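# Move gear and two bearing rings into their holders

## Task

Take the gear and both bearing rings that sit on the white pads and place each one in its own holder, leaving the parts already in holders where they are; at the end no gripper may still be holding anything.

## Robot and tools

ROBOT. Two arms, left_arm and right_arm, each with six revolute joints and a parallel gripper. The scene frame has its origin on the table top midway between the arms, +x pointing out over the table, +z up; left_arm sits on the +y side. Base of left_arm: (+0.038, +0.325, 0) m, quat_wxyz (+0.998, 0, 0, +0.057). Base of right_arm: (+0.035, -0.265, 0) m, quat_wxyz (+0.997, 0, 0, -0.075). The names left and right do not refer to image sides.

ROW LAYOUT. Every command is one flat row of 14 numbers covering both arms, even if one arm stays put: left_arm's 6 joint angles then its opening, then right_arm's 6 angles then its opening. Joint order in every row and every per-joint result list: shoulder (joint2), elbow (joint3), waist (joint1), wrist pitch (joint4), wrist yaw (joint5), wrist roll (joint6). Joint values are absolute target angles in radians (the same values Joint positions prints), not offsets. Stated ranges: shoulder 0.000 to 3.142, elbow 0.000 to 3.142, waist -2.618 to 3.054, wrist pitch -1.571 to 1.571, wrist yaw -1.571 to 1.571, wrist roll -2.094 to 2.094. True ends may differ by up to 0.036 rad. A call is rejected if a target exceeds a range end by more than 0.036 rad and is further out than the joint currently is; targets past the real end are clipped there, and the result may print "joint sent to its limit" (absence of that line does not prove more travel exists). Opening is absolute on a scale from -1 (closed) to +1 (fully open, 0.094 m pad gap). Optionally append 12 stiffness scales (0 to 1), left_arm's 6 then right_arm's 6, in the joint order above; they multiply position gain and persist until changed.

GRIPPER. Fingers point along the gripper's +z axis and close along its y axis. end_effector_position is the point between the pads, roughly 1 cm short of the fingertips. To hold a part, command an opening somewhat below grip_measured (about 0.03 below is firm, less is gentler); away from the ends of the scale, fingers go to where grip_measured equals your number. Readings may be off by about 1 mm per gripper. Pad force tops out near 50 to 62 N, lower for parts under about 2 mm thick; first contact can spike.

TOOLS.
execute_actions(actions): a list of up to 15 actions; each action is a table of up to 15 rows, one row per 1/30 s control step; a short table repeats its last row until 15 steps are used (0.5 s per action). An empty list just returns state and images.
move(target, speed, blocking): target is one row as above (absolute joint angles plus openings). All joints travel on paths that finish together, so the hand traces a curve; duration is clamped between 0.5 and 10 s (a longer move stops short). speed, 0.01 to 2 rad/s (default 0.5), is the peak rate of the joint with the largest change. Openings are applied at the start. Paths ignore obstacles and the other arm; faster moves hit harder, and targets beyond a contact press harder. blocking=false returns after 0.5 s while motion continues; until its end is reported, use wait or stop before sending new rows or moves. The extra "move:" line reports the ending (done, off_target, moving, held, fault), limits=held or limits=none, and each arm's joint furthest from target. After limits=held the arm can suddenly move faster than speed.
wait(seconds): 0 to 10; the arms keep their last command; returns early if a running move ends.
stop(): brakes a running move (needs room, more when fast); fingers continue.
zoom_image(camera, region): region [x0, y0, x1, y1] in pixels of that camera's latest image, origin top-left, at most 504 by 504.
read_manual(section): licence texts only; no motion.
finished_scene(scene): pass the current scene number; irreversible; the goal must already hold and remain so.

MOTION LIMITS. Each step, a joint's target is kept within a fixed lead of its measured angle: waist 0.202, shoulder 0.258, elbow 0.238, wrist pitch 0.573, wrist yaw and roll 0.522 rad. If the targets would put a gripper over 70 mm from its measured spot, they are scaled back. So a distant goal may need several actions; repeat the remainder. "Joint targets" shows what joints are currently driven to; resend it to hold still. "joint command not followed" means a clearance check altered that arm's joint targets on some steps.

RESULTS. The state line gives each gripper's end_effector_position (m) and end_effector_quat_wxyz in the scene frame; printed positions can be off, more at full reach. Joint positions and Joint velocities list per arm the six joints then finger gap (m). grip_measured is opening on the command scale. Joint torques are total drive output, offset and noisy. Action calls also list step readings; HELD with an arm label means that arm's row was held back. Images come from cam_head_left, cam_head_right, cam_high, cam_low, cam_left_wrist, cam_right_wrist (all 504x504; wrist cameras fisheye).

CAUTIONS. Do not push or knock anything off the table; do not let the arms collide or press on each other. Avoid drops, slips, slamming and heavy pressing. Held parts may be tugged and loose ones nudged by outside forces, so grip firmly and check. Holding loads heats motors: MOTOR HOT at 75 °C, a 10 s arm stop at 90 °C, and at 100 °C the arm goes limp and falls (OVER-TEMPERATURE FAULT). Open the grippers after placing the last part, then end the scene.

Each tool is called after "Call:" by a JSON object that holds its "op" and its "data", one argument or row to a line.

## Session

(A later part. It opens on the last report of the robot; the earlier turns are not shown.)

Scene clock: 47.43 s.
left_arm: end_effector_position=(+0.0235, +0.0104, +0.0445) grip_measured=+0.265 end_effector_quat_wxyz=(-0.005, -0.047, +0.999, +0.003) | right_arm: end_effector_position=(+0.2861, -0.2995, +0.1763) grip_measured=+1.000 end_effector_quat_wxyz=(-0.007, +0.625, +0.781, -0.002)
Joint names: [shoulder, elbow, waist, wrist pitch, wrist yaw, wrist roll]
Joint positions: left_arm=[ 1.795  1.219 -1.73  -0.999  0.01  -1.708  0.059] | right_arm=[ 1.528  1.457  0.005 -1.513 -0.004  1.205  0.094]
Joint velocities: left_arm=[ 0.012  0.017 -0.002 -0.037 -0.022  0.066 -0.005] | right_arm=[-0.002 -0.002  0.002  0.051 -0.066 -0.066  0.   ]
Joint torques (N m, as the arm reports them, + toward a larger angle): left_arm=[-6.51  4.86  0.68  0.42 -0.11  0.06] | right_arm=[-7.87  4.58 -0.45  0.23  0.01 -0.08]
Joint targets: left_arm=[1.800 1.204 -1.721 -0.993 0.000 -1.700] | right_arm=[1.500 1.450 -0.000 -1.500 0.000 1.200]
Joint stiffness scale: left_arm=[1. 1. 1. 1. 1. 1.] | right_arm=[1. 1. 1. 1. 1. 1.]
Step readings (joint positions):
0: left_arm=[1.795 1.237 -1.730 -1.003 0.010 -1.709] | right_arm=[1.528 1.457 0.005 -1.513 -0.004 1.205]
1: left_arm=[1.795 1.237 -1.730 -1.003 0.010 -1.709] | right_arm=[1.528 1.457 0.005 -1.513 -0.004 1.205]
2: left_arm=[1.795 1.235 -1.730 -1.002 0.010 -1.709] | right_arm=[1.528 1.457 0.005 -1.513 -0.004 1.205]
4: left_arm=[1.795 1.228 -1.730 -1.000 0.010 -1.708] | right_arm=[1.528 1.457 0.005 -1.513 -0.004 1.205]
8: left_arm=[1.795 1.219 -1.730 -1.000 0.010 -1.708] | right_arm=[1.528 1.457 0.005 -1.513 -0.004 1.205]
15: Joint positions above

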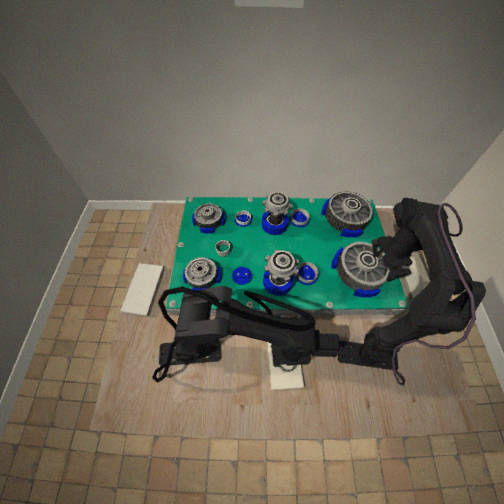

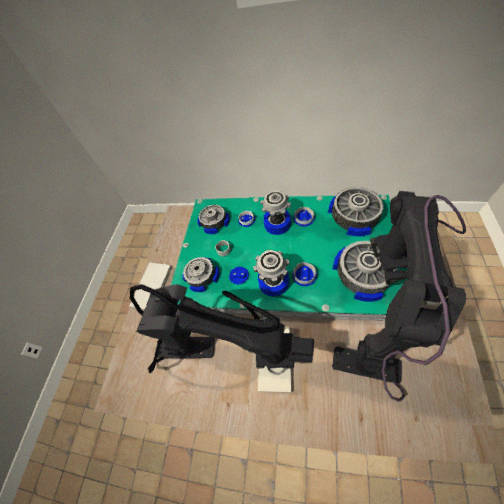

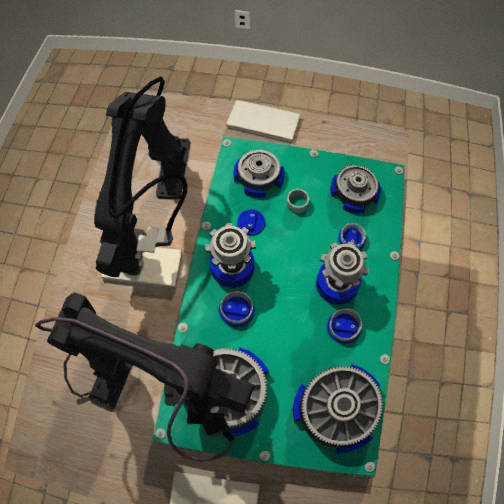

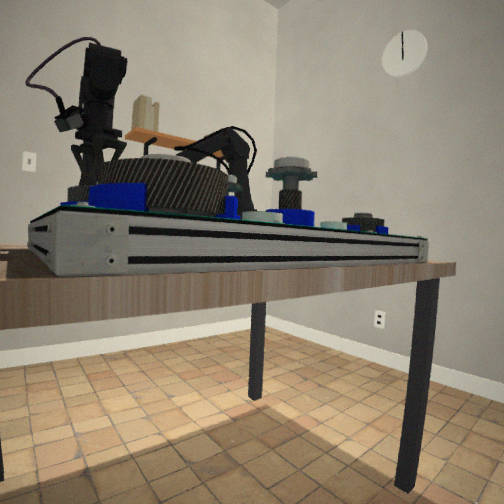

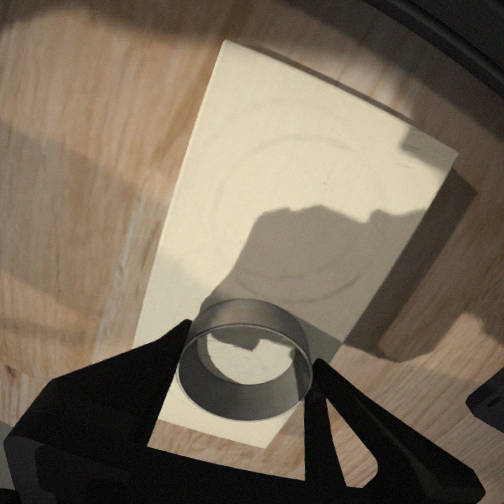

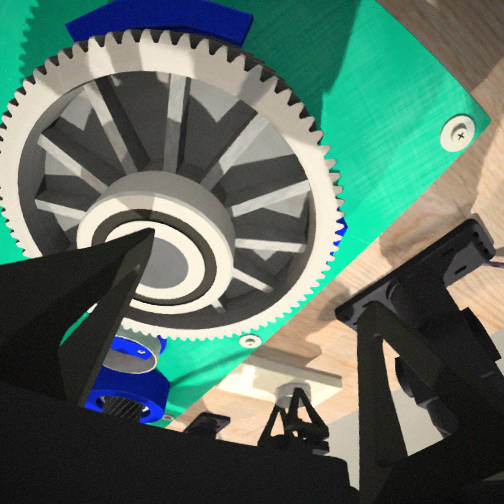

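Call:
{"op": "execute_actions", "data": {
  "actions": []
}}

Scene clock: 47.53 s.
left_arm: end_effector_position=(+0.0235, +0.0104, +0.0445) grip_measured=+0.265 end_effector_quat_wxyz=(-0.005, -0.047, +0.999, +0.003) | right_arm: end_effector_position=(+0.2861, -0.2995, +0.1763) grip_measured=+1.000 end_effector_quat_wxyz=(-0.007, +0.625, +0.781, -0.002)
Joint names: [shoulder, elbow, waist, wrist pitch, wrist yaw, wrist roll]
Joint positions: left_arm=[ 1.795  1.219 -1.73  -0.999  0.01  -1.708  0.059] | right_arm=[ 1.528  1.457  0.005 -1.513 -0.004  1.205  0.094]
Joint velocities: left_arm=[-0.012 -0.017 -0.042  0.066 -0.022  0.007  0.001] | right_arm=[-0.012 -0.017  0.002 -0.037  0.022 -0.066  0.   ]
Joint torques (N m, as the arm reports them, + toward a larger angle): left_arm=[-6.5   4.84  0.78  0.41 -0.12  0.07] | right_arm=[-7.88  4.54 -0.42  0.21  0.   -0.08]
Joint targets: left_arm=[1.800 1.204 -1.721 -0.993 -0.000 -1.700] | right_arm=[1.500 1.450 -0.000 -1.500 0.000 1.200]
Joint stiffness scale: left_arm=[1. 1. 1. 1. 1. 1.] | right_arm=[1. 1. 1. 1. 1. 1.]

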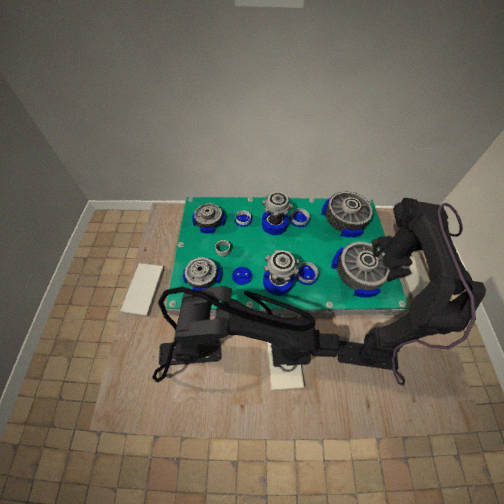

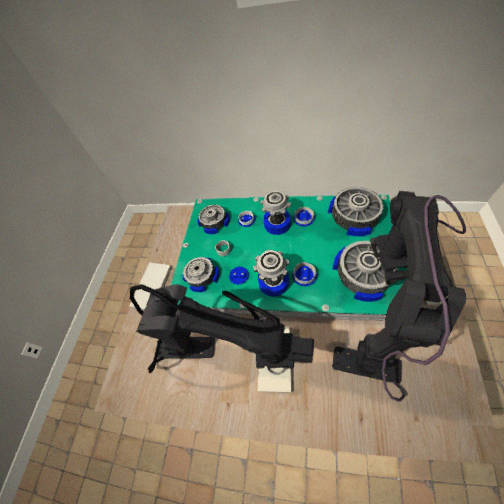

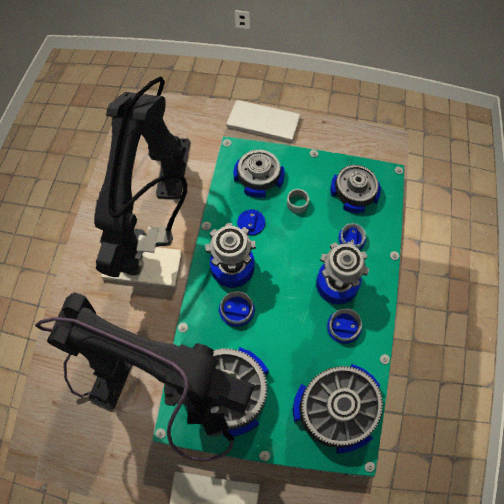

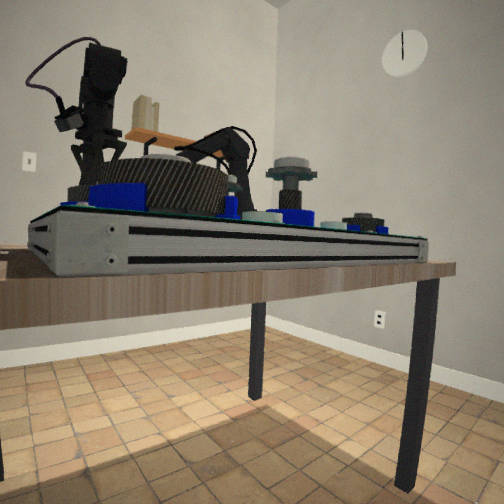

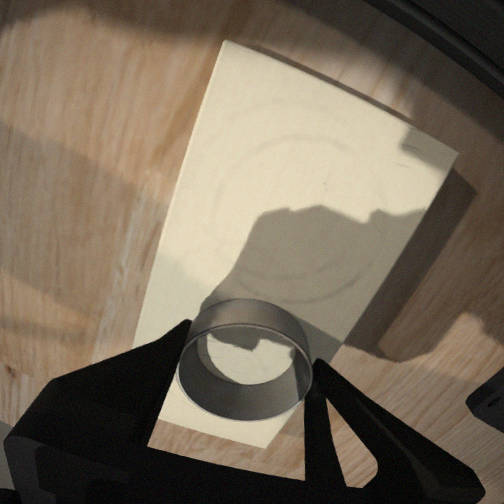

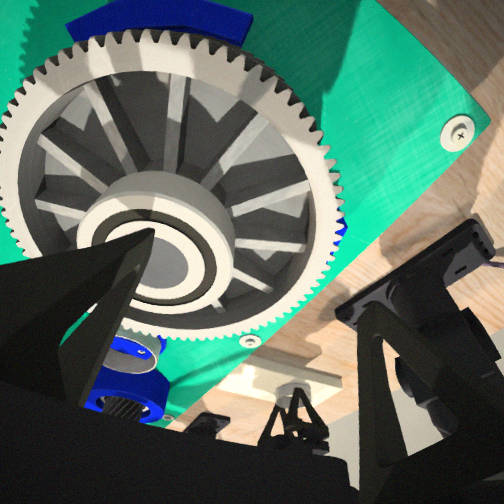

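Call:
{"op": "move", "data": {
  "target": [1.40,1.27,-1.55,-1.42,-0.012,-1.75,0.23,1.50,1.45,0.0,-1.5,0,1.2,1],
  "speed": 0.4
}}

Call:
{"op": "move", "data": {
  "target": [1.40,1.27,-0.70,-1.42,-0.012,-1.75,0.23,1.50,1.45,0.0,-1.5,0,1.2,1],
  "speed": 0.6
}}

Scene clock: 49.67 s.
left_arm: end_effector_position=(+0.0682, +0.0976, +0.1458) grip_measured=+0.265 end_effector_quat_wxyz=(+0.000, -0.148, +0.989, +0.004) | right_arm: end_effector_position=(+0.2861, -0.2995, +0.1763) grip_measured=+1.000 end_effector_quat_wxyz=(-0.007, +0.625, +0.781, -0.002)
Joint names: [shoulder, elbow, waist, wrist pitch, wrist yaw, wrist roll]
Joint positions: left_arm=[ 1.42   1.237 -1.558 -1.396  0.    -1.741  0.059] | right_arm=[ 1.528  1.457  0.005 -1.513 -0.004  1.205  0.094]
Joint velocities: left_arm=[ 0.012 -0.017 -0.002  0.037 -0.007 -0.022  0.001] | right_arm=[ 0.002  0.007 -0.007  0.007  0.007  0.007  0.   ]
Joint torques (N m, as the arm reports them, + toward a larger angle): left_arm=[-5.59  9.46  0.66  0.05 -0.13 -0.14] | right_arm=[-7.89  4.54 -0.46  0.22  0.   -0.08]
Joint targets: left_arm=[1.400 1.270 -1.550 -1.420 -0.012 -1.750] | right_arm=[1.500 1.450 0.000 -1.500 -0.000 1.200]
Joint stiffness scale: left_arm=[1. 1. 1. 1. 1. 1.] | right_arm=[1. 1. 1. 1. 1. 1.]
move: off_target (left_arm, right_arm); limits=none; left_arm: farthest joint: the elbow, 0.033 radians from its target (0.051 radians at the start); right_arm: farthest joint: the shoulder, 0.028 radians from its target (0.028 radians at the start)

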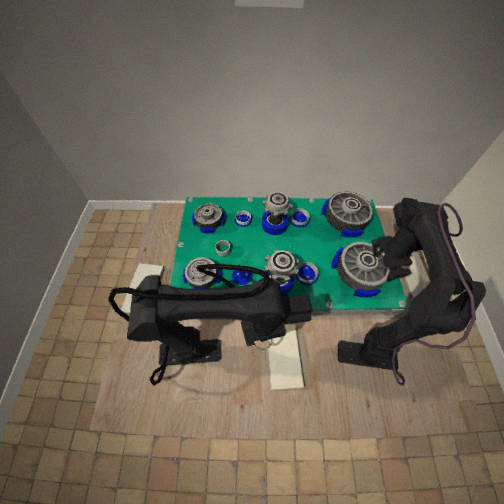

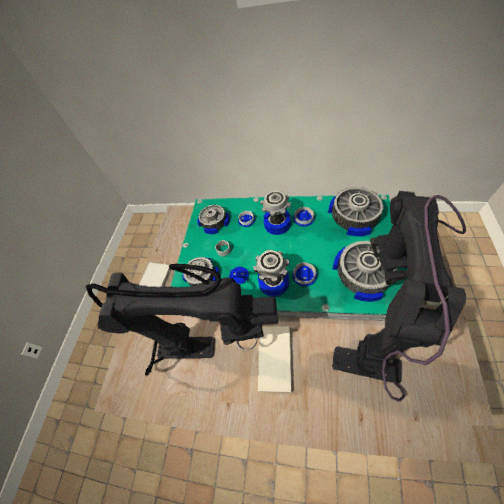

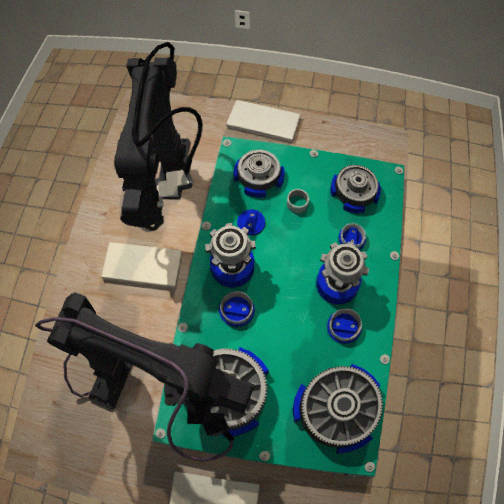

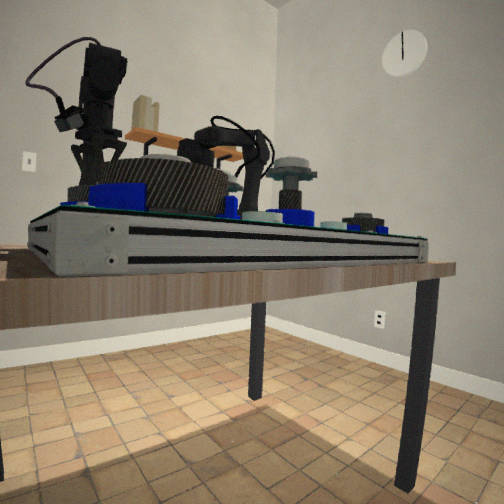

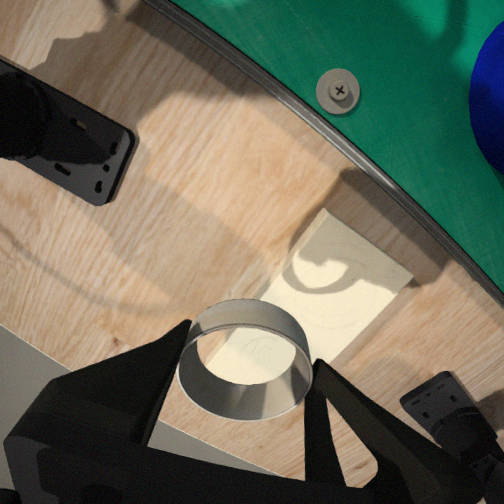

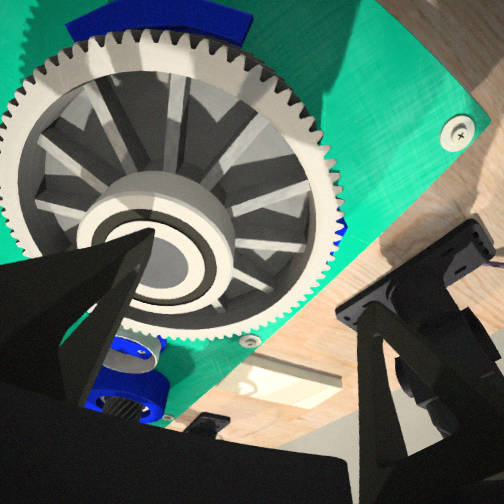

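Scene clock: 51.50 s.
left_arm: end_effector_position=(+0.2301, +0.1989, +0.1458) grip_measured=+0.265 end_effector_quat_wxyz=(+0.001, -0.544, +0.839, +0.005) | right_arm: end_effector_position=(+0.2861, -0.2995, +0.1763) grip_measured=+1.000 end_effector_quat_wxyz=(-0.007, +0.625, +0.781, -0.002)
Joint names: [shoulder, elbow, waist, wrist pitch, wrist yaw, wrist roll]
Joint positions: left_arm=[ 1.42   1.237 -0.706 -1.396 -0.006 -1.741  0.059] | right_arm=[ 1.528  1.457  0.005 -1.513 -0.004  1.205  0.094]
Joint velocities: left_arm=[ 0.002  0.002 -0.017 -0.037  0.007 -0.007  0.   ] | right_arm=[-0.002 -0.022 -0.007 -0.022 -0.007 -0.037  0.   ]
Joint torques (N m, as the arm reports them, + toward a larger angle): left_arm=[-5.69  9.43  0.55  0.06 -0.09 -0.13] | right_arm=[-7.87  4.53 -0.43  0.22  0.   -0.08]
Joint targets: left_arm=[1.400 1.270 -0.700 -1.420 -0.012 -1.750] | right_arm=[1.500 1.450 0.000 -1.500 0.000 1.200]
Joint stiffness scale: left_arm=[1. 1. 1. 1. 1. 1.] | right_arm=[1. 1. 1. 1. 1. 1.]
move: off_target (left_arm, right_arm); limits=none; left_arm: farthest joint: the elbow, 0.033 radians from its target (0.033 radians at the start); right_arm: farthest joint: the shoulder, 0.028 radians from its target (0.028 radians at the start)

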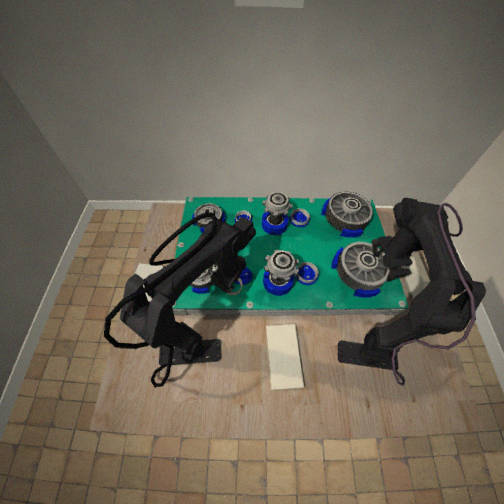

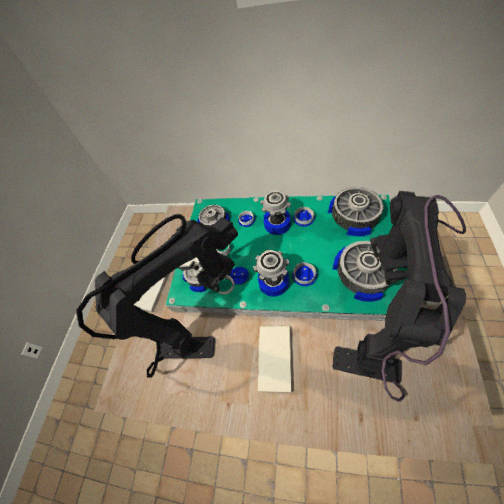

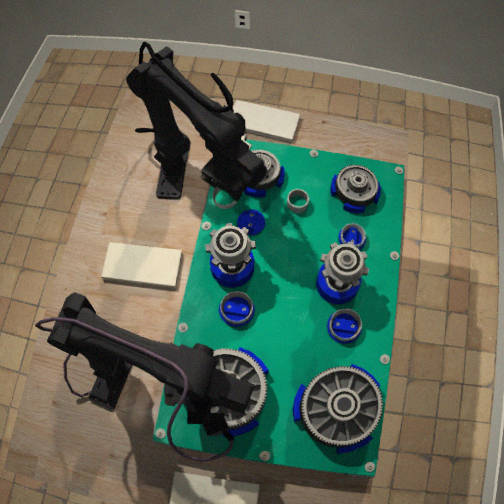

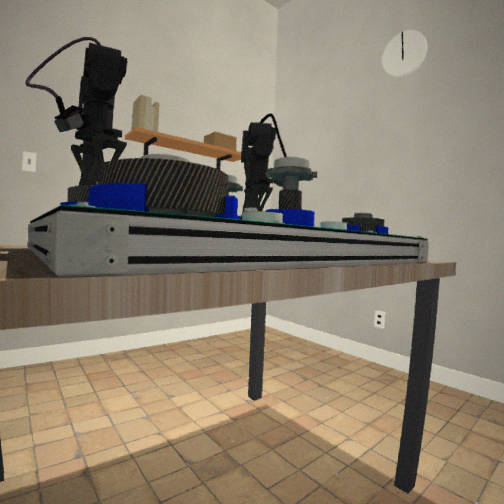

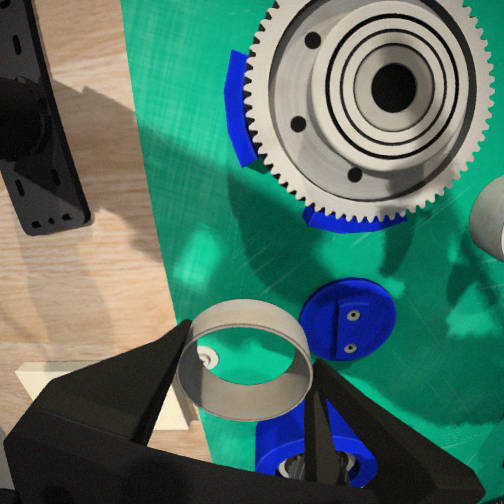

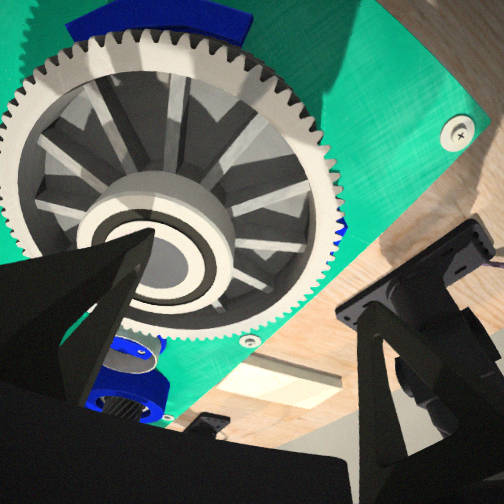

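Call:
{"op": "move", "data": {
  "target": [1.66,1.417,-0.664,-1.287,-0.012,-1.75,0.23,1.50,1.45,0.0,-1.5,0,1.2,1],
  "speed": 0.3
}}

Scene clock: 53.23 s.
left_arm: end_effector_position=(+0.2877, +0.1705, +0.1221) grip_measured=+0.265 end_effector_quat_wxyz=(-0.002, -0.557, +0.830, +0.003) | right_arm: end_effector_position=(+0.2861, -0.2995, +0.1763) grip_measured=+1.000 end_effector_quat_wxyz=(-0.007, +0.625, +0.781, -0.002)
Joint names: [shoulder, elbow, waist, wrist pitch, wrist yaw, wrist roll]
Joint positions: left_arm=[ 1.662  1.378 -0.673 -1.295  0.002 -1.741  0.059] | right_arm=[ 1.528  1.457  0.005 -1.513 -0.004  1.205  0.094]
Joint velocities: left_arm=[ 0.007 -0.012 -0.002  0.007 -0.037  0.007 -0.   ] | right_arm=[ 0.002 -0.007 -0.017  0.081 -0.037 -0.022  0.   ]
Joint torques (N m, as the arm reports them, + toward a larger angle): left_arm=[-6.25 10.1   0.77  0.43 -0.13 -0.14] | right_arm=[-7.88  4.6  -0.47  0.22  0.01 -0.08]
Joint targets: left_arm=[1.660 1.417 -0.664 -1.287 -0.012 -1.750] | right_arm=[1.500 1.450 0.000 -1.500 0.000 1.200]
Joint stiffness scale: left_arm=[1. 1. 1. 1. 1. 1.] | right_arm=[1. 1. 1. 1. 1. 1.]
move: off_target (left_arm, right_arm); limits=none; left_arm: farthest joint: the elbow, 0.039 radians from its target (0.180 radians at the start); right_arm: farthest joint: the shoulder, 0.028 radians from its target (0.028 radians at the start)

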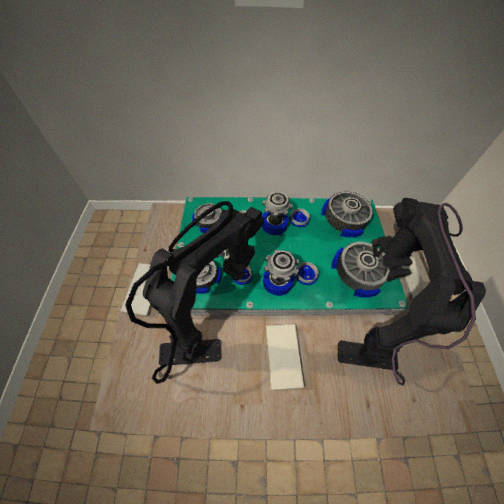

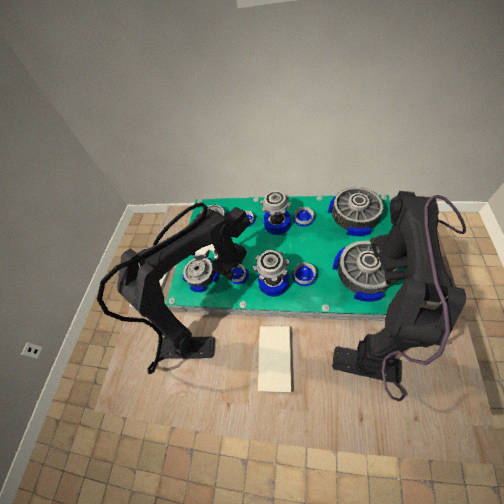

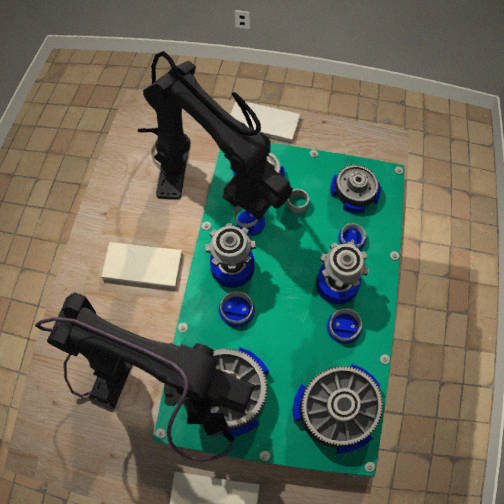

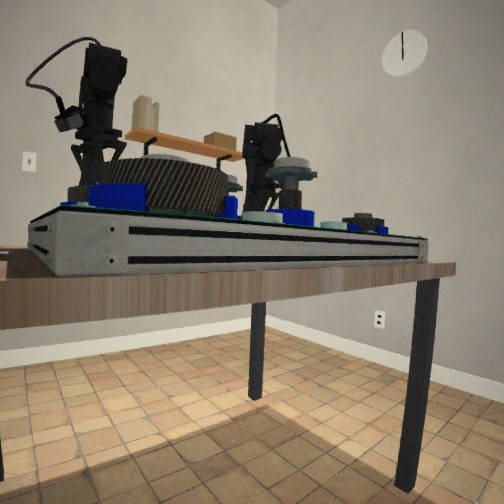

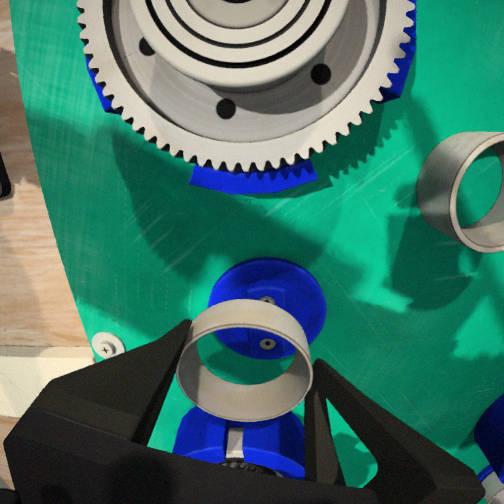

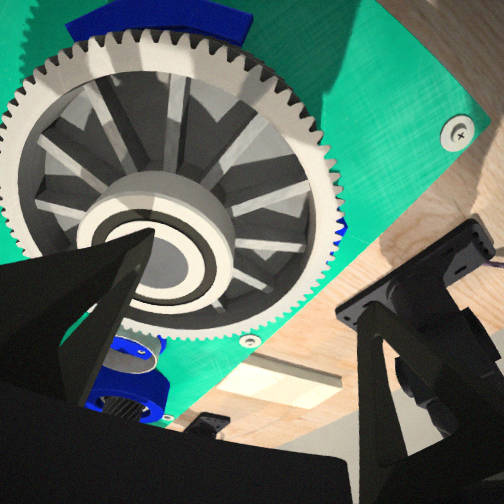

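Call:
{"op": "move", "data": {
  "target": [1.692,1.417,-0.664,-1.247,-0.012,-1.75,0.23,1.50,1.45,0.0,-1.5,0,1.2,1],
  "speed": 0.08
}}

Call:
{"op": "zoom_image", "data": {
  "camera": "cam_left_wrist",
  "region": [150,230,350,430]
}}

Scene clock: 54.97 s.
left_arm: end_effector_position=(+0.2957, +0.1655, +0.1148) grip_measured=+0.265 end_effector_quat_wxyz=(+0.000, -0.557, +0.830, -0.002) | right_arm: end_effector_position=(+0.2861, -0.2995, +0.1763) grip_measured=+1.000 end_effector_quat_wxyz=(-0.007, +0.625, +0.781, -0.002)
Joint names: [shoulder, elbow, waist, wrist pitch, wrist yaw, wrist roll]
Joint positions: left_arm=[ 1.688  1.378 -0.673 -1.257  0.001 -1.741  0.059] | right_arm=[ 1.528  1.457  0.005 -1.513 -0.004  1.205  0.094]
Joint velocities: left_arm=[-0.007 -0.007  0.002 -0.051 -0.066  0.022 -0.001] | right_arm=[ 0.002  0.007  0.002 -0.022 -0.007  0.037  0.   ]
Joint torques (N m, as the arm reports them, + toward a larger angle): left_arm=[-5.98 10.01  0.76  0.47 -0.14 -0.12] | right_arm=[-7.87  4.53 -0.46  0.21  0.   -0.08]
Joint targets: left_arm=[1.692 1.417 -0.664 -1.247 -0.012 -1.750] | right_arm=[1.500 1.450 -0.000 -1.500 -0.000 1.200]
Joint stiffness scale: left_arm=[1. 1. 1. 1. 1. 1.] | right_arm=[1. 1. 1. 1. 1. 1.]
move: off_target (left_arm, right_arm); limits=none; left_arm: farthest joint: the elbow, 0.039 radians from its target (0.039 radians at the start); right_arm: farthest joint: the shoulder, 0.028 radians from its target (0.028 radians at the start)

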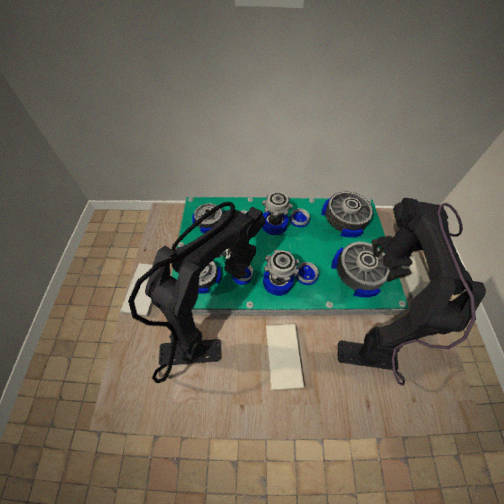

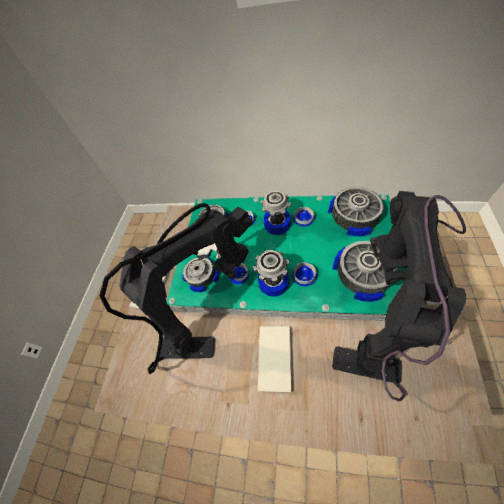

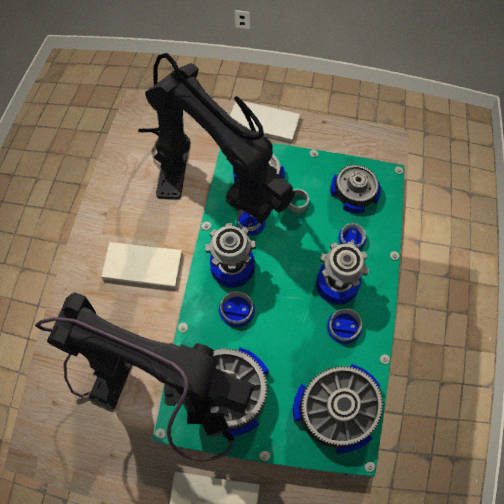

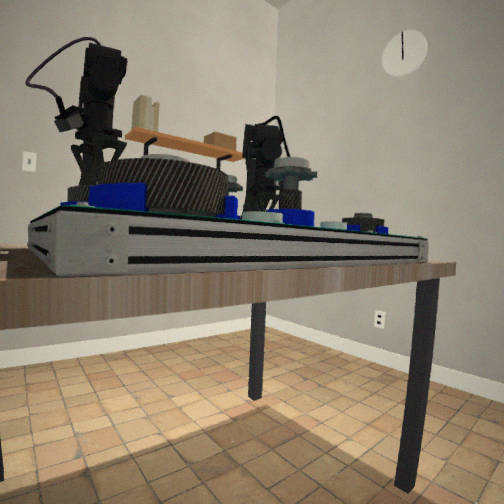

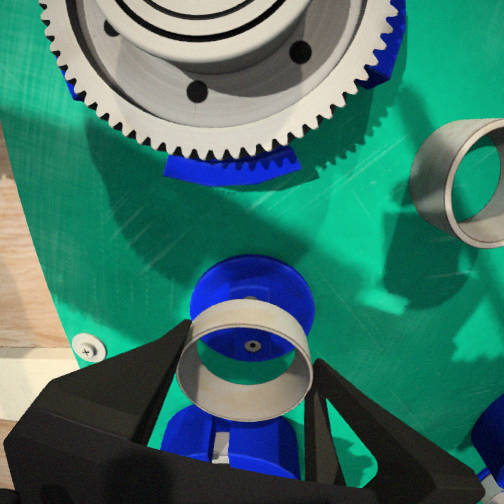

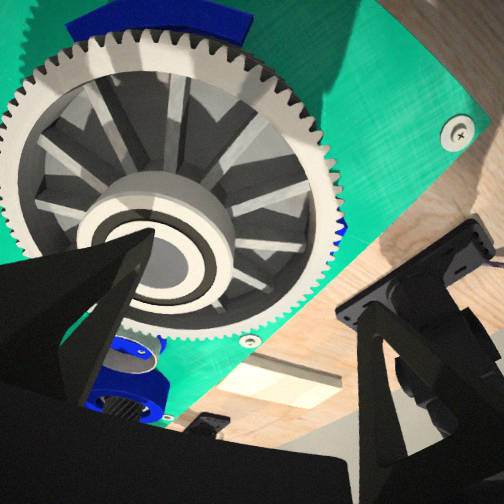

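Region (150, 230, 350, 430) of cam_left_wrist's 504x504 image, scaled by 2.520, with more detail than that image has.

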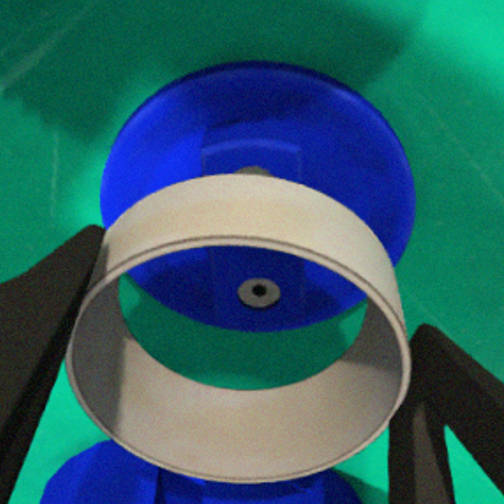

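Call:
{"op": "move", "data": {
  "target": [1.70,1.340,-0.656,-1.22,-0.012,-1.75,0.23,1.50,1.45,0.0,-1.5,0,1.2,1],
  "speed": 0.08
}}

Call:
{"op": "zoom_image", "data": {
  "camera": "cam_left_wrist",
  "region": [150,230,350,430]
}}

Scene clock: 57.03 s.
left_arm: end_effector_position=(+0.2966, +0.1680, +0.1054) grip_measured=+0.265 end_effector_quat_wxyz=(-0.001, -0.561, +0.828, +0.002) | right_arm: end_effector_position=(+0.2861, -0.2995, +0.1763) grip_measured=+1.000 end_effector_quat_wxyz=(-0.007, +0.625, +0.781, -0.002)
Joint names: [shoulder, elbow, waist, wrist pitch, wrist yaw, wrist roll]
Joint positions: left_arm=[ 1.698  1.352 -0.665 -1.23   0.001 -1.741  0.059] | right_arm=[ 1.528  1.457  0.005 -1.513 -0.004  1.205  0.094]
Joint velocities: left_arm=[-0.007 -0.012 -0.012 -0.022 -0.022  0.066  0.002] | right_arm=[ 0.002  0.007 -0.017 -0.037 -0.022 -0.051  0.   ]
Joint torques (N m, as the arm reports them, + toward a larger angle): left_arm=[-6.19  5.44  0.71  0.5  -0.13 -0.14] | right_arm=[-7.85  4.6  -0.43  0.22 -0.02 -0.09]
Joint targets: left_arm=[1.700 1.340 -0.656 -1.220 -0.012 -1.750] | right_arm=[1.500 1.450 0.000 -1.500 0.000 1.200]
Joint stiffness scale: left_arm=[1. 1. 1. 1. 1. 1.] | right_arm=[1. 1. 1. 1. 1. 1.]
move: off_target (right_arm); limits=none; left_arm: farthest joint: the wrist yaw, 0.013 radians from its target (0.013 radians at the start); right_arm: farthest joint: the shoulder, 0.028 radians from its target (0.028 radians at the start)

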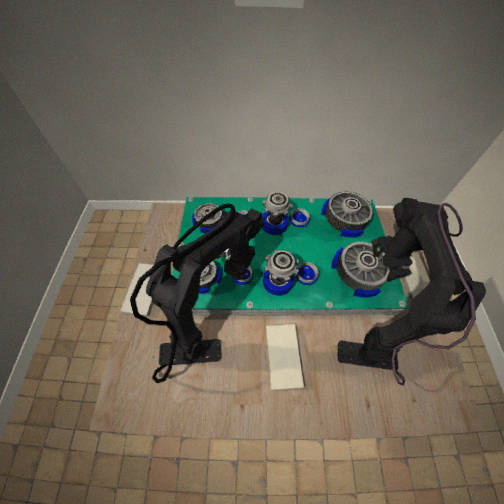

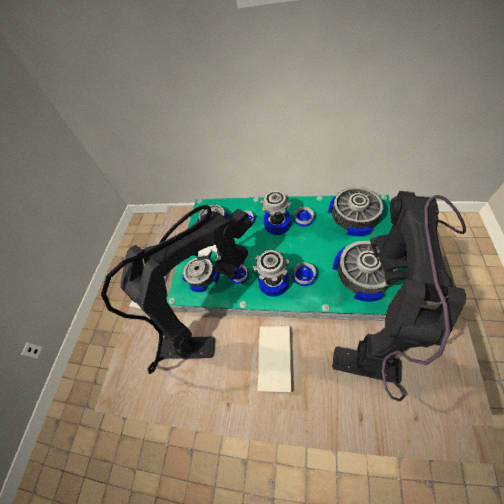

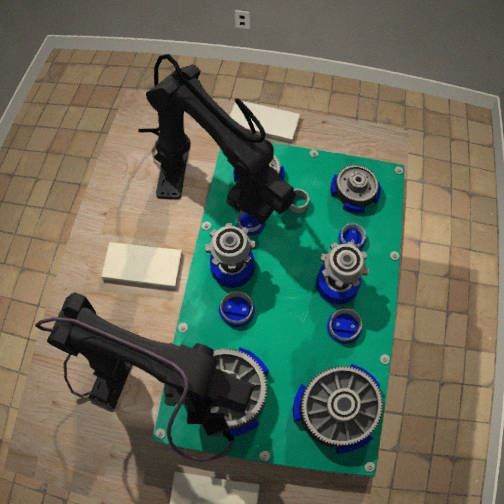

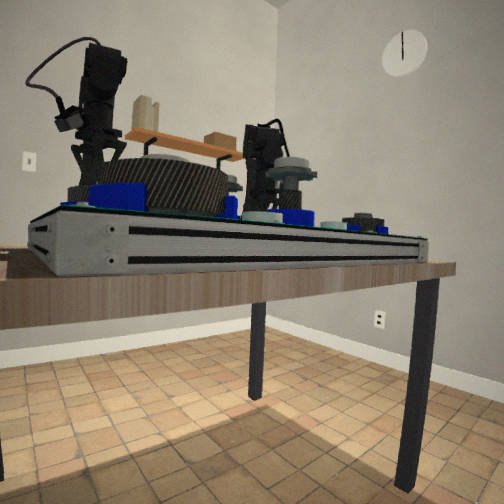

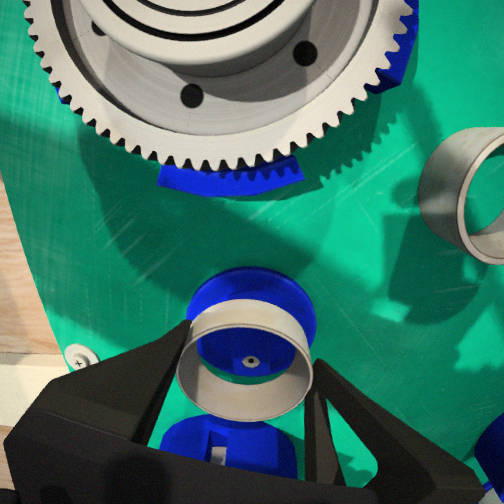

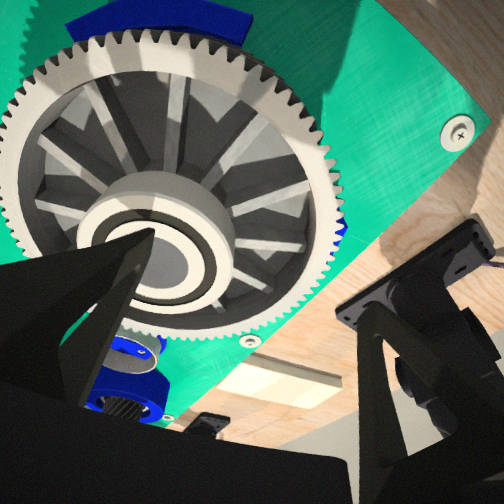

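Region (150, 230, 350, 430) of cam_left_wrist's 504x504 image, scaled by 2.520, with more detail than that image has.

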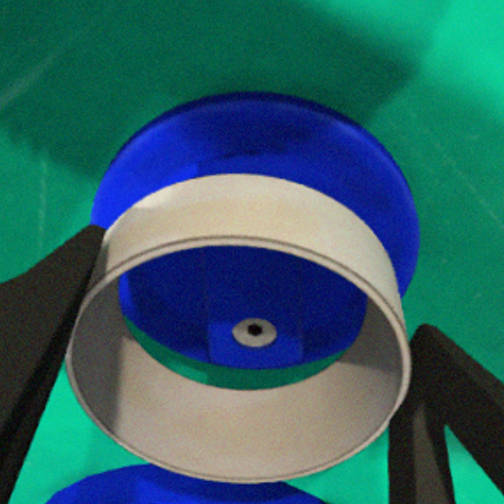

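Call:
{"op": "move", "data": {
  "target": [1.702,1.322,-0.651,-1.198,-0.012,-1.75,0.23,1.50,1.45,0.0,-1.5,0,1.2,1],
  "speed": 0.03
}}

Call:
{"op": "zoom_image", "data": {
  "camera": "cam_left_wrist",
  "region": [150,230,350,430]
}}

Scene clock: 59.07 s.
left_arm: end_effector_position=(+0.2989, +0.1677, +0.1036) grip_measured=+0.265 end_effector_quat_wxyz=(+0.001, -0.562, +0.827, -0.002) | right_arm: end_effector_position=(+0.2861, -0.2995, +0.1763) grip_measured=+1.000 end_effector_quat_wxyz=(-0.007, +0.625, +0.781, -0.002)
Joint names: [shoulder, elbow, waist, wrist pitch, wrist yaw, wrist roll]
Joint positions: left_arm=[ 1.698  1.344 -0.662 -1.213  0.    -1.742  0.059] | right_arm=[ 1.528  1.457  0.005 -1.513 -0.004  1.205  0.094]
Joint velocities: left_arm=[ 0.002 -0.012  0.002  0.007 -0.037 -0.022  0.   ] | right_arm=[-0.007 -0.002  0.007  0.051 -0.022 -0.007  0.   ]
Joint torques (N m, as the arm reports them, + toward a larger angle): left_arm=[-6.04  4.53  0.94  0.55 -0.14 -0.13] | right_arm=[-7.88  4.53 -0.45  0.22  0.   -0.08]
Joint targets: left_arm=[1.702 1.322 -0.651 -1.198 -0.012 -1.750] | right_arm=[1.500 1.450 -0.000 -1.500 0.000 1.200]
Joint stiffness scale: left_arm=[1. 1. 1. 1. 1. 1.] | right_arm=[1. 1. 1. 1. 1. 1.]
move: off_target (left_arm, right_arm); limits=none; left_arm: farthest joint: the elbow, 0.022 radians from its target (0.030 radians at the start); right_arm: farthest joint: the shoulder, 0.028 radians from its target (0.028 radians at the start)

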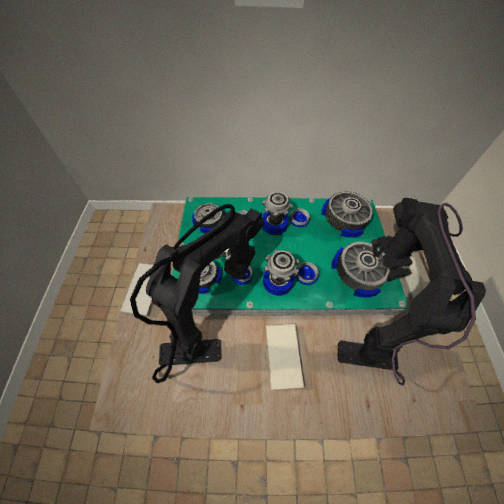

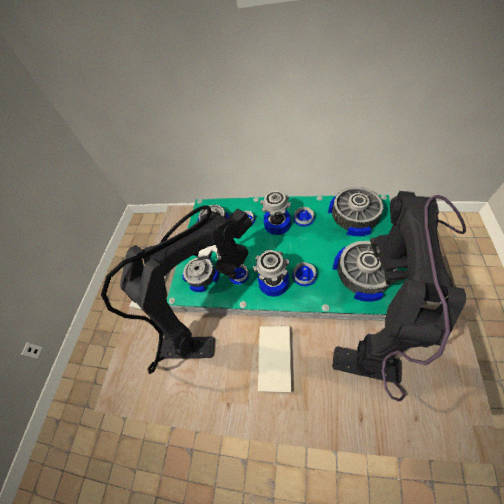

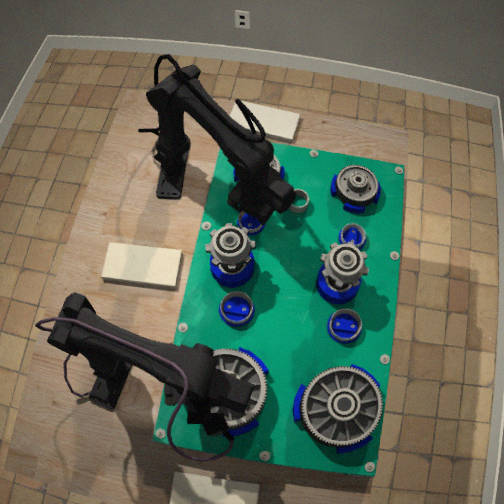

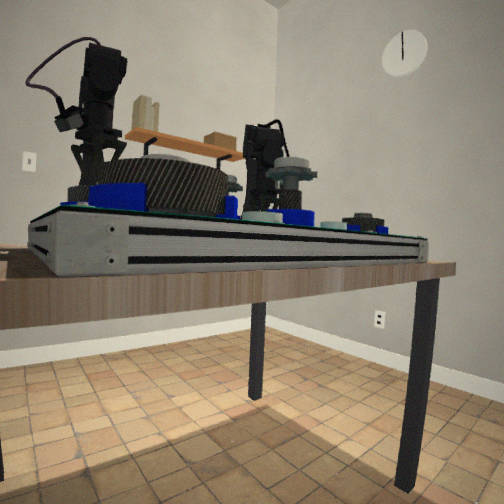

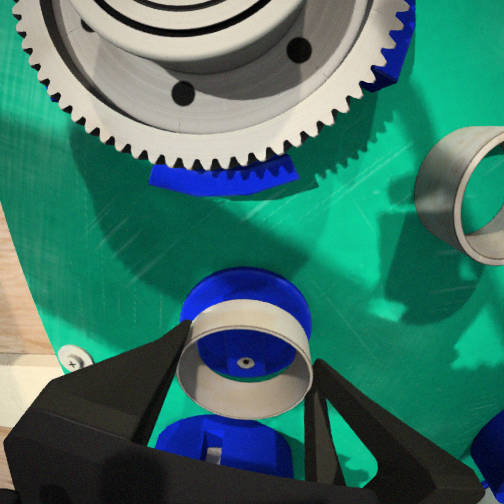

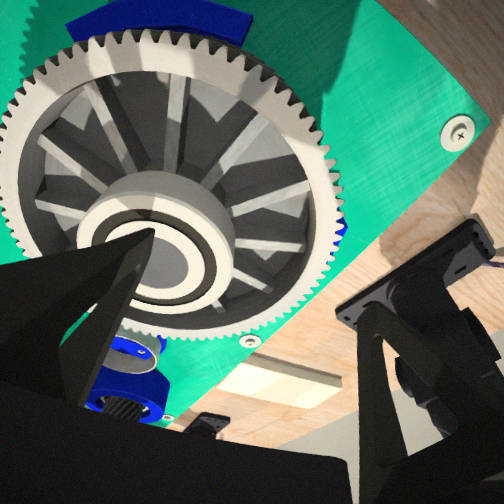

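Region (150, 230, 350, 430) of cam_left_wrist's 504x504 image, scaled by 2.520, with more detail than that image has.

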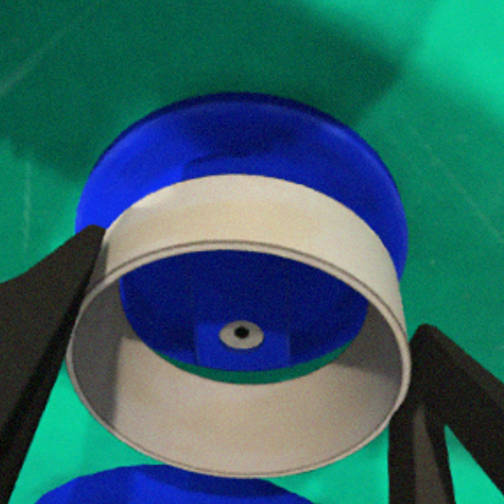

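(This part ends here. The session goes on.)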